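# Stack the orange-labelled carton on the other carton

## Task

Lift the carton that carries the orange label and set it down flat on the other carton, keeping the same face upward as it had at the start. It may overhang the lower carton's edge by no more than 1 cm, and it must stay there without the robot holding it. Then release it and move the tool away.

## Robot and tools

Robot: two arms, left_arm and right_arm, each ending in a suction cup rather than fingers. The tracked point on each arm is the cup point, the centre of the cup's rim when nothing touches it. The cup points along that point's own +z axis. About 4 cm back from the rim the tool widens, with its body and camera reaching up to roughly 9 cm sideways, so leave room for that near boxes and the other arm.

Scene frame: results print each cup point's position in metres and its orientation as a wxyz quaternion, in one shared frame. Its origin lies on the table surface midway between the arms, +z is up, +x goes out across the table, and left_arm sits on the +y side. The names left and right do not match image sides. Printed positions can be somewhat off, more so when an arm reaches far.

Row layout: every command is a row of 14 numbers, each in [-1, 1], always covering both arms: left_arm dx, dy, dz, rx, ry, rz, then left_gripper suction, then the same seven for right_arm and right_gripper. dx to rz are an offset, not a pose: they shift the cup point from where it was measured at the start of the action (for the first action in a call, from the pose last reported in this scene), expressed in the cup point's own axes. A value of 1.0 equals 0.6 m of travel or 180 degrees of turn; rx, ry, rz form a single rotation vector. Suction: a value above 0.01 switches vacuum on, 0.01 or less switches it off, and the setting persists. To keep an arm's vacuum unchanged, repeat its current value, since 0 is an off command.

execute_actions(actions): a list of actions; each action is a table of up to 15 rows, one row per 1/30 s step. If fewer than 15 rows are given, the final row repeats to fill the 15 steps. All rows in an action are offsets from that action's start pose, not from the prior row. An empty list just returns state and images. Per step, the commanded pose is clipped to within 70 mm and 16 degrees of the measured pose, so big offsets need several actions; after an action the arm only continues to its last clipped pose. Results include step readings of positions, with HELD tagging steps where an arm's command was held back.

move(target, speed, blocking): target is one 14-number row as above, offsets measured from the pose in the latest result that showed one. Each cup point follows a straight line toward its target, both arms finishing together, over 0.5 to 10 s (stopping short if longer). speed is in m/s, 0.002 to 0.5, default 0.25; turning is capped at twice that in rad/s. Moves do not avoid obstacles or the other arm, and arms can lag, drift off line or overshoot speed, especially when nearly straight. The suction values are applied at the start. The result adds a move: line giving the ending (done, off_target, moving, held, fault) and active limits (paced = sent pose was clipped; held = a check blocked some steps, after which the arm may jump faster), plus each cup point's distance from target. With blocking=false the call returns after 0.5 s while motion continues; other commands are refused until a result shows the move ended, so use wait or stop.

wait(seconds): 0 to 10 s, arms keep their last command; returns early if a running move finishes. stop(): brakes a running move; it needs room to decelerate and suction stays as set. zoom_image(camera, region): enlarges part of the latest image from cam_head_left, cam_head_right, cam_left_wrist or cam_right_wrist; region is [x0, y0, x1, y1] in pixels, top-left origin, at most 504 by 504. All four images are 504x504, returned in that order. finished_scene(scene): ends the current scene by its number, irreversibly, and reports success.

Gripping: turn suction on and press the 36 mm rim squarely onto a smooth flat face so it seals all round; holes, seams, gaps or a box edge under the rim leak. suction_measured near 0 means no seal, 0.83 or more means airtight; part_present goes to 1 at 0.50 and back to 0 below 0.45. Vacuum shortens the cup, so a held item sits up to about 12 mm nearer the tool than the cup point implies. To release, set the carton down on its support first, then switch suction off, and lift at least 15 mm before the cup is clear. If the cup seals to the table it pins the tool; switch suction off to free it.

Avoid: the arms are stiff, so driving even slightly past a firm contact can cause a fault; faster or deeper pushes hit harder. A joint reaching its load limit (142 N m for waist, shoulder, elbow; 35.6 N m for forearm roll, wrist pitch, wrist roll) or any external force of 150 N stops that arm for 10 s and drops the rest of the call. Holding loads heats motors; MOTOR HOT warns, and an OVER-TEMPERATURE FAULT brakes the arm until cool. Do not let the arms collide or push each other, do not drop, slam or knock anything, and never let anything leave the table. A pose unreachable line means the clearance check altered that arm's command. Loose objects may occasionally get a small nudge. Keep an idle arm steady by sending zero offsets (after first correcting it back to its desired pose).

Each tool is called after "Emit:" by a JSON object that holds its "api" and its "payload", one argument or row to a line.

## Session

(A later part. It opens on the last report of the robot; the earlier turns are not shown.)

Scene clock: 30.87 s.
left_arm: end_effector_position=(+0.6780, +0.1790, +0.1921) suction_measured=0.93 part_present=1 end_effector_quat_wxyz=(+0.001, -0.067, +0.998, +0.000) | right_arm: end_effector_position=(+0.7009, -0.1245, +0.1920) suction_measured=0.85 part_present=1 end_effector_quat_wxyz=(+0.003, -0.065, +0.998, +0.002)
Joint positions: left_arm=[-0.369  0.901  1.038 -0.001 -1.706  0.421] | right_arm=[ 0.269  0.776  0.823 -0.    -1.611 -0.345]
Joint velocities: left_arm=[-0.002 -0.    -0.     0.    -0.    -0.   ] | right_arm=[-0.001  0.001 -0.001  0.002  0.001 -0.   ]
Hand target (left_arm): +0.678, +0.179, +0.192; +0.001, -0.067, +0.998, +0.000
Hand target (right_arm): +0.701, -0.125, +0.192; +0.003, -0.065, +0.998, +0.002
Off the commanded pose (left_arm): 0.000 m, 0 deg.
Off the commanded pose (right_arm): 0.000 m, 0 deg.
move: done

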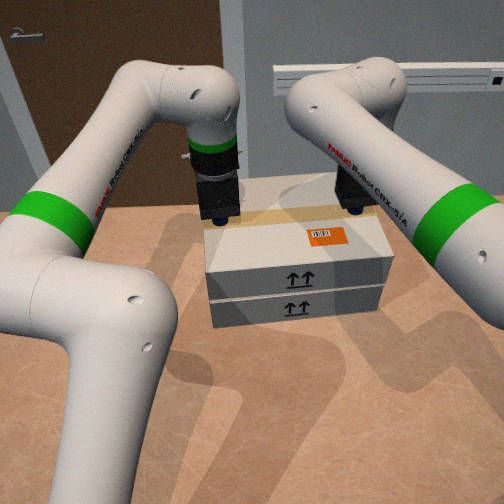

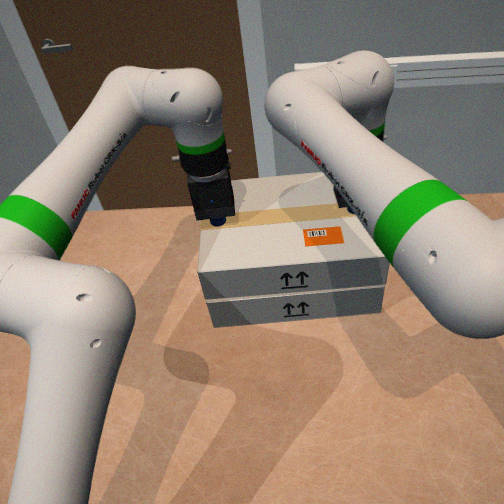

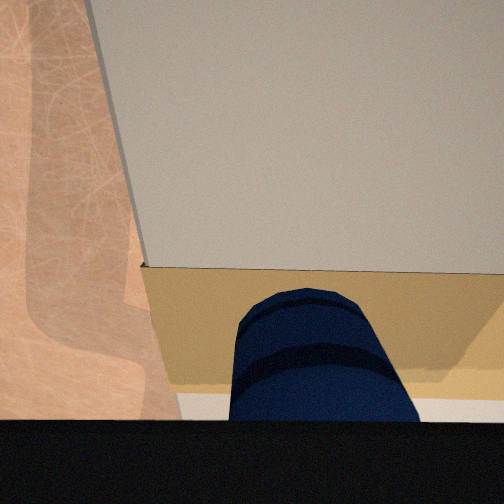

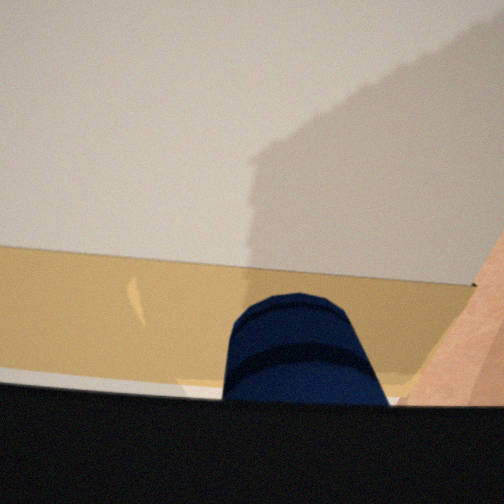

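Emit:
{"api": "move", "payload": {
  "target": [0,0.002,0.011,0,0,0,1,0,0,0.009,0,0,0,1],
  "speed": 0.012
}}

Emit:
{"api": "zoom_image", "payload": {
  "camera": "cam_head_left",
  "region": [180, 200, 420, 340]
}}

Scene clock: 31.73 s.
left_arm: end_effector_position=(+0.6778, +0.1802, +0.1855) suction_measured=0.93 part_present=1 end_effector_quat_wxyz=(+0.001, -0.067, +0.998, +0.000) | right_arm: end_effector_position=(+0.7009, -0.1245, +0.1866) suction_measured=0.85 part_present=1 end_effector_quat_wxyz=(+0.003, -0.065, +0.998, +0.002)
Joint positions: left_arm=[-0.367  0.894  1.011 -0.001 -1.686  0.42 ] | right_arm=[ 0.269  0.775  0.81  -0.    -1.598 -0.345]
Joint velocities: left_arm=[ 0.001 -0.    -0.     0.    -0.    -0.   ] | right_arm=[-0.    -0.    -0.     0.002 -0.     0.   ]
Hand target (left_arm): +0.678, +0.180, +0.185; +0.001, -0.067, +0.998, +0.000
Hand target (right_arm): +0.701, -0.125, +0.187; +0.003, -0.065, +0.998, +0.002
Off the commanded pose (left_arm): 0.000 m, 0 deg.
Off the commanded pose (right_arm): 0.000 m, 0 deg.
move: done

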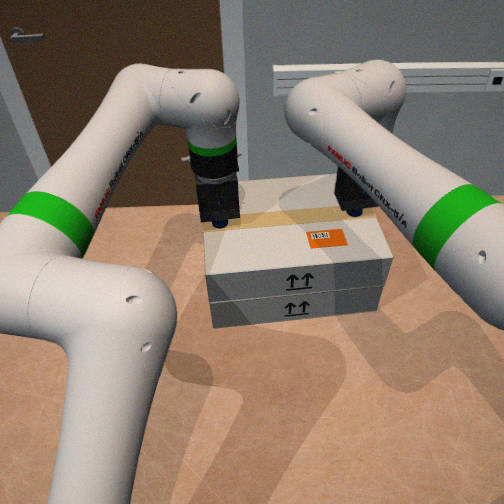

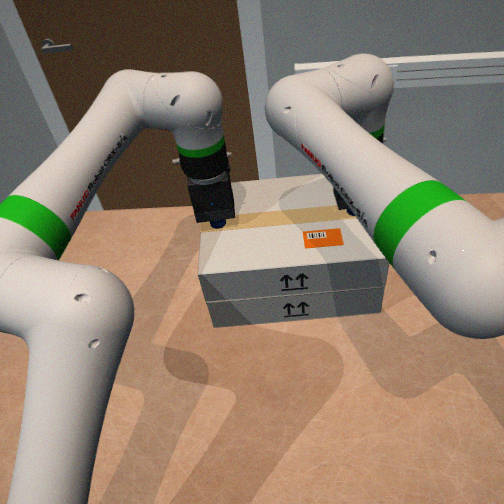

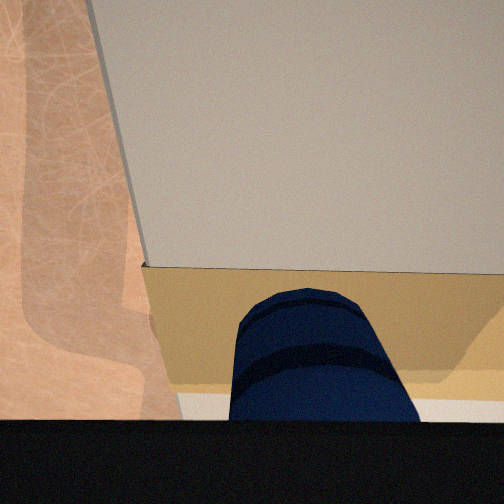

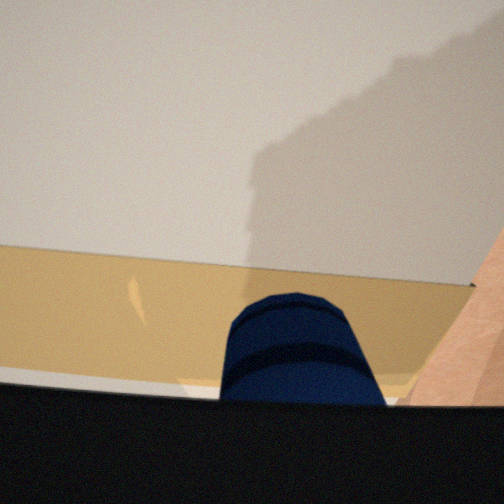

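Region (180, 200, 420, 340) of cam_head_left's 504x504 image, scaled by 2.100, with more detail than that image has; it fills the top 294 rows of this view, and the rest is white.

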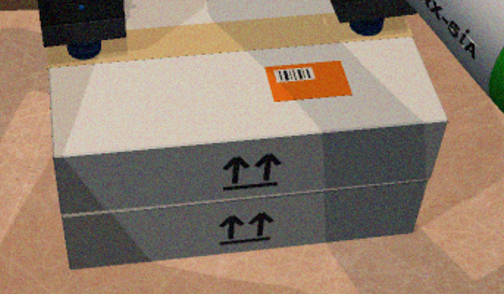

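Emit:
{"api": "move", "payload": {
  "target": [0,0,0.004,0,0,0,1,0,0,0.004,0,0,0,1],
  "speed": 0.01
}}

Emit:
{"api": "execute_actions", "payload": {
  "actions": [
    [[0,0,0,0,0,0,0,0,0,0,0,0,0,0]]
  ]
}}

Emit:
{"api": "move", "payload": {
  "target": [0,0,-0.05,0,0,0,0,0,0,-0.05,0,0,0,0],
  "speed": 0.06
}}

Emit:
{"api": "move", "payload": {
  "target": [0.3,0.3,-0.1,0,0,0,0,0.3,-0.25,-0.1,0,0,0,0],
  "speed": 0.25
}}

Emit:
{"api": "zoom_image", "payload": {
  "camera": "cam_head_left",
  "region": [180, 150, 420, 340]
}}

Scene clock: 32.53 s.
left_arm: end_effector_position=(+0.6778, +0.1802, +0.1831) suction_measured=0.93 part_present=1 end_effector_quat_wxyz=(+0.001, -0.067, +0.998, +0.000) | right_arm: end_effector_position=(+0.7009, -0.1245, +0.1842) suction_measured=0.85 part_present=1 end_effector_quat_wxyz=(+0.003, -0.065, +0.998, +0.002)
Joint positions: left_arm=[-0.367  0.893  1.003 -0.001 -1.679  0.42 ] | right_arm=[ 0.269  0.775  0.804 -0.    -1.593 -0.345]
Joint velocities: left_arm=[-0.     0.001  0.    -0.    -0.001  0.001] | right_arm=[-0.    -0.001  0.    -0.001 -0.001  0.   ]
Hand target (left_arm): +0.678, +0.180, +0.183; +0.001, -0.067, +0.998, +0.000
Hand target (right_arm): +0.701, -0.124, +0.184; +0.003, -0.065, +0.998, +0.002
Off the commanded pose (left_arm): 0.000 m, 0 deg.
Off the commanded pose (right_arm): 0.000 m, 0 deg.
move: done

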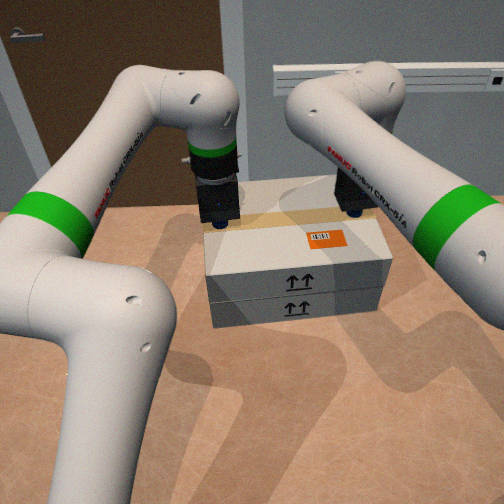

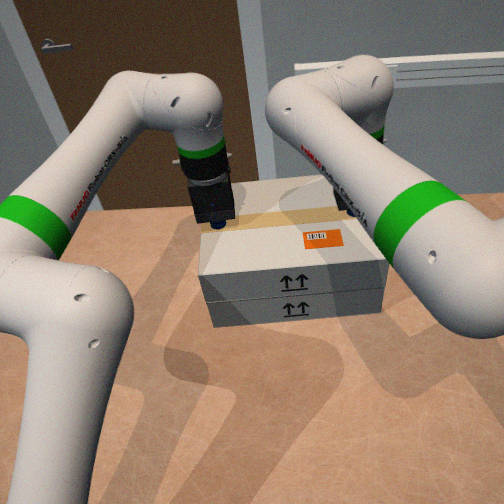

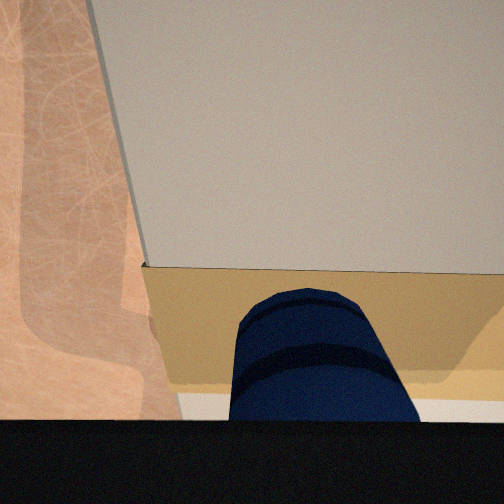

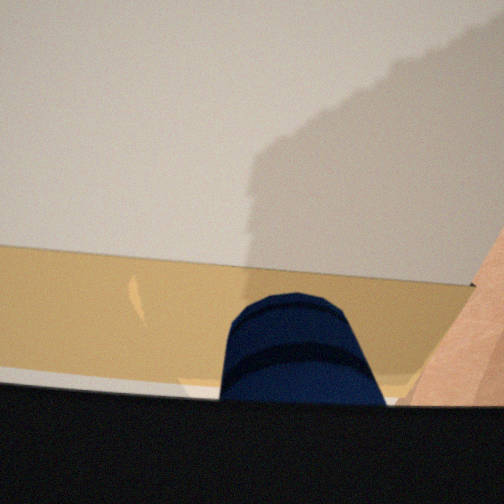

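Scene clock: 33.03 s.
left_arm: end_effector_position=(+0.6778, +0.1802, +0.1831) suction_measured=0.00 part_present=0 end_effector_quat_wxyz=(+0.001, -0.067, +0.998, +0.000) | right_arm: end_effector_position=(+0.7010, -0.1245, +0.1843) suction_measured=0.00 part_present=0 end_effector_quat_wxyz=(+0.003, -0.065, +0.998, +0.002)
Joint positions: left_arm=[-0.367  0.893  1.003 -0.001 -1.679  0.42 ] | right_arm=[ 0.269  0.775  0.804 -0.    -1.593 -0.345]
Joint velocities: left_arm=[0.001 0.    0.    0.    0.001 0.   ] | right_arm=[ 0.001  0.001 -0.001  0.     0.001  0.   ]
Hand target (left_arm): +0.678, +0.180, +0.183; +0.001, -0.067, +0.998, +0.000
Hand target (right_arm): +0.701, -0.124, +0.184; +0.003, -0.065, +0.998, +0.002
Off the commanded pose (left_arm): 0.000 m, 0 deg.
Off the commanded pose (right_arm): 0.000 m, 0 deg.
Step readings (end_effector_position):
0: left_arm (+0.6778, +0.1802, +0.1831) | right_arm (+0.7009, -0.1245, +0.1842)
1: left_arm (+0.6778, +0.1802, +0.1831) | right_arm (+0.7009, -0.1245, +0.1842)
2: left_arm (+0.6778, +0.1802, +0.1831) | right_arm (+0.7010, -0.1245, +0.1845)
4: left_arm (+0.6778, +0.1802, +0.1833) | right_arm (+0.7010, -0.1245, +0.1847)
8: left_arm (+0.6778, +0.1802, +0.1833) | right_arm (+0.7010, -0.1245, +0.1845)
15: end_effector_position above

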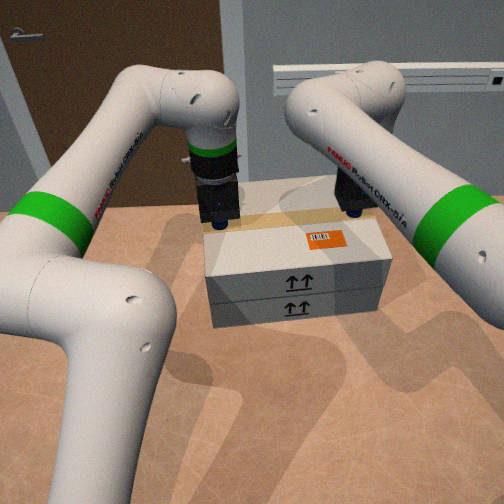

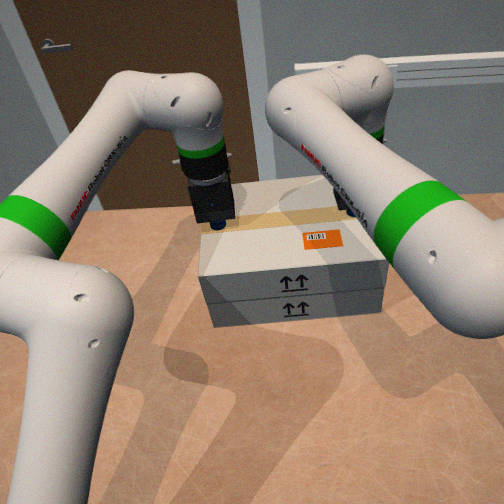

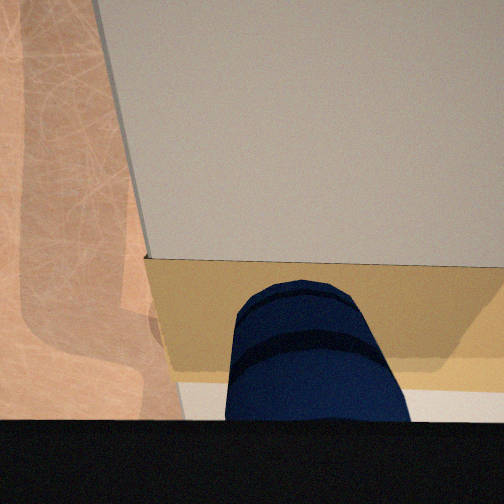

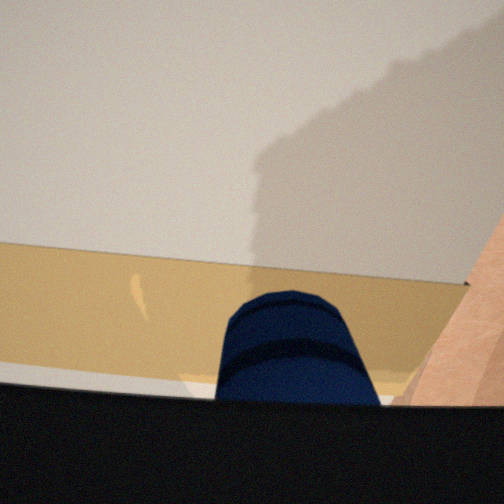

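Scene clock: 33.80 s.
left_arm: end_effector_position=(+0.6778, +0.1802, +0.2131) suction_measured=0.00 part_present=0 end_effector_quat_wxyz=(+0.001, -0.067, +0.998, +0.000) | right_arm: end_effector_position=(+0.7008, -0.1246, +0.2142) suction_measured=0.00 part_present=0 end_effector_quat_wxyz=(+0.003, -0.065, +0.998, +0.001)
Joint positions: left_arm=[-0.367  0.916  1.114 -0.001 -1.767  0.42 ] | right_arm=[ 0.269  0.782  0.885 -0.    -1.667 -0.345]
Joint velocities: left_arm=[-0.001  0.001  0.    -0.    -0.001  0.   ] | right_arm=[-0.002 -0.     0.    -0.002 -0.    -0.   ]
Hand target (left_arm): +0.678, +0.180, +0.213; +0.001, -0.067, +0.998, +0.000
Hand target (right_arm): +0.701, -0.125, +0.214; +0.003, -0.065, +0.998, +0.002
Off the commanded pose (left_arm): 0.000 m, 0 deg.
Off the commanded pose (right_arm): 0.000 m, 0 deg.
move: done

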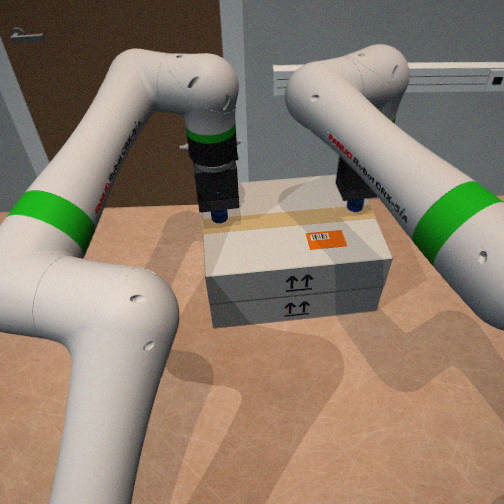

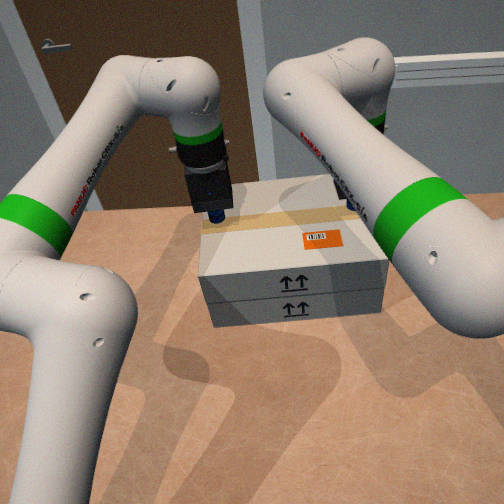

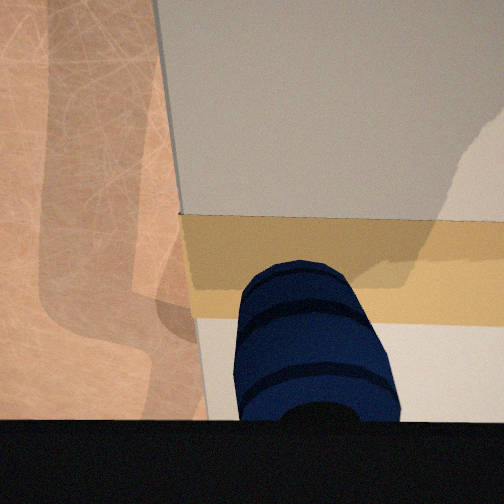

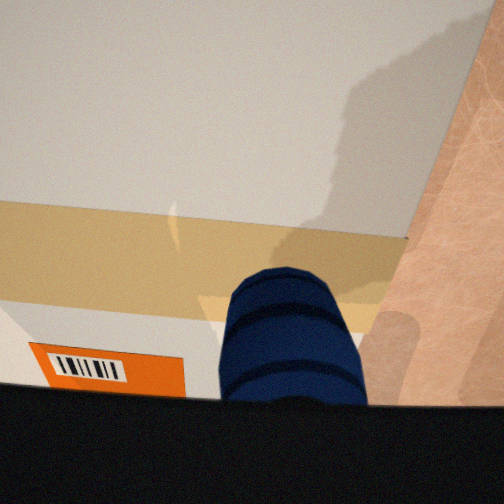

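Scene clock: 35.30 s.
left_arm: end_effector_position=(+0.4759, +0.3349, +0.2737) suction_measured=0.00 part_present=0 end_effector_quat_wxyz=(+0.001, -0.066, +0.998, +0.000) | right_arm: end_effector_position=(+0.5411, -0.2964, +0.2730) suction_measured=0.00 part_present=0 end_effector_quat_wxyz=(+0.003, -0.065, +0.998, +0.001)
Joint positions: left_arm=[-0.186  0.157  0.134 -0.001 -1.546  0.238] | right_arm=[ 0.113  0.228  0.215 -0.001 -1.552 -0.188]
Joint velocities: left_arm=[-0.001 -0.001 -0.    -0.     0.001 -0.   ] | right_arm=[ 0.    -0.001  0.001 -0.001 -0.001 -0.   ]
Hand target (left_arm): +0.476, +0.335, +0.274; +0.001, -0.066, +0.998, +0.000
Hand target (right_arm): +0.541, -0.296, +0.273; +0.003, -0.065, +0.998, +0.001
Off the commanded pose (left_arm): 0.001 m, 0 deg.
Off the commanded pose (right_arm): 0.001 m, 0 deg.
move: done

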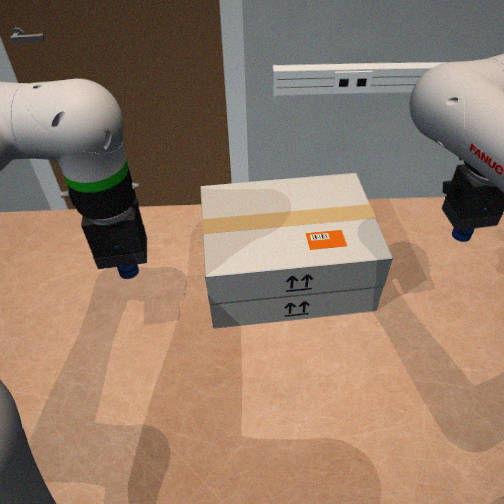

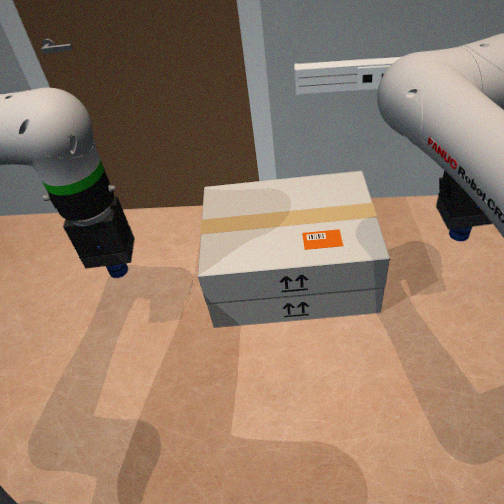

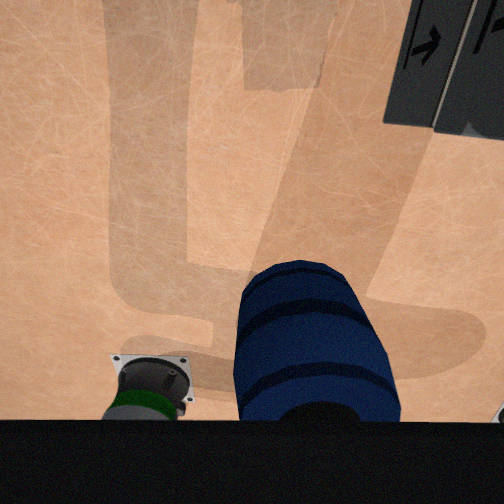

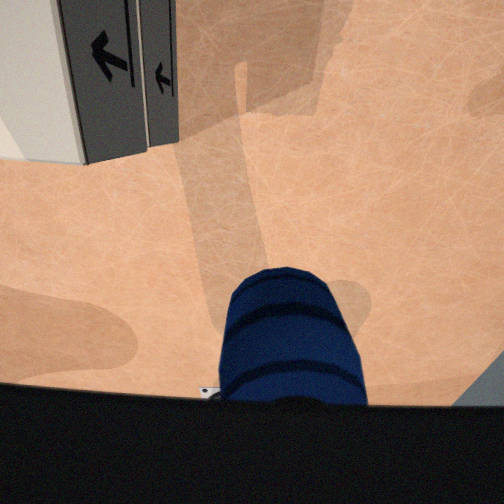

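Region (180, 150, 420, 340) of cam_head_left's 504x504 image, scaled by 2.100, with more detail than that image has; it fills the top 399 rows of this view, and the rest is white.

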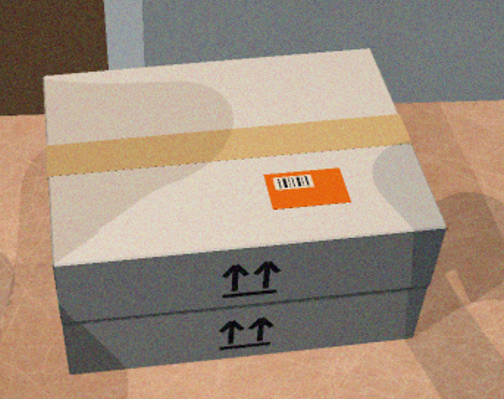

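Overhang appears ~3 mm at the front; within tolerance.

Emit:
{"api": "finished_scene", "payload": {
  "scene": 1
}}

The scene is finished: the task was done.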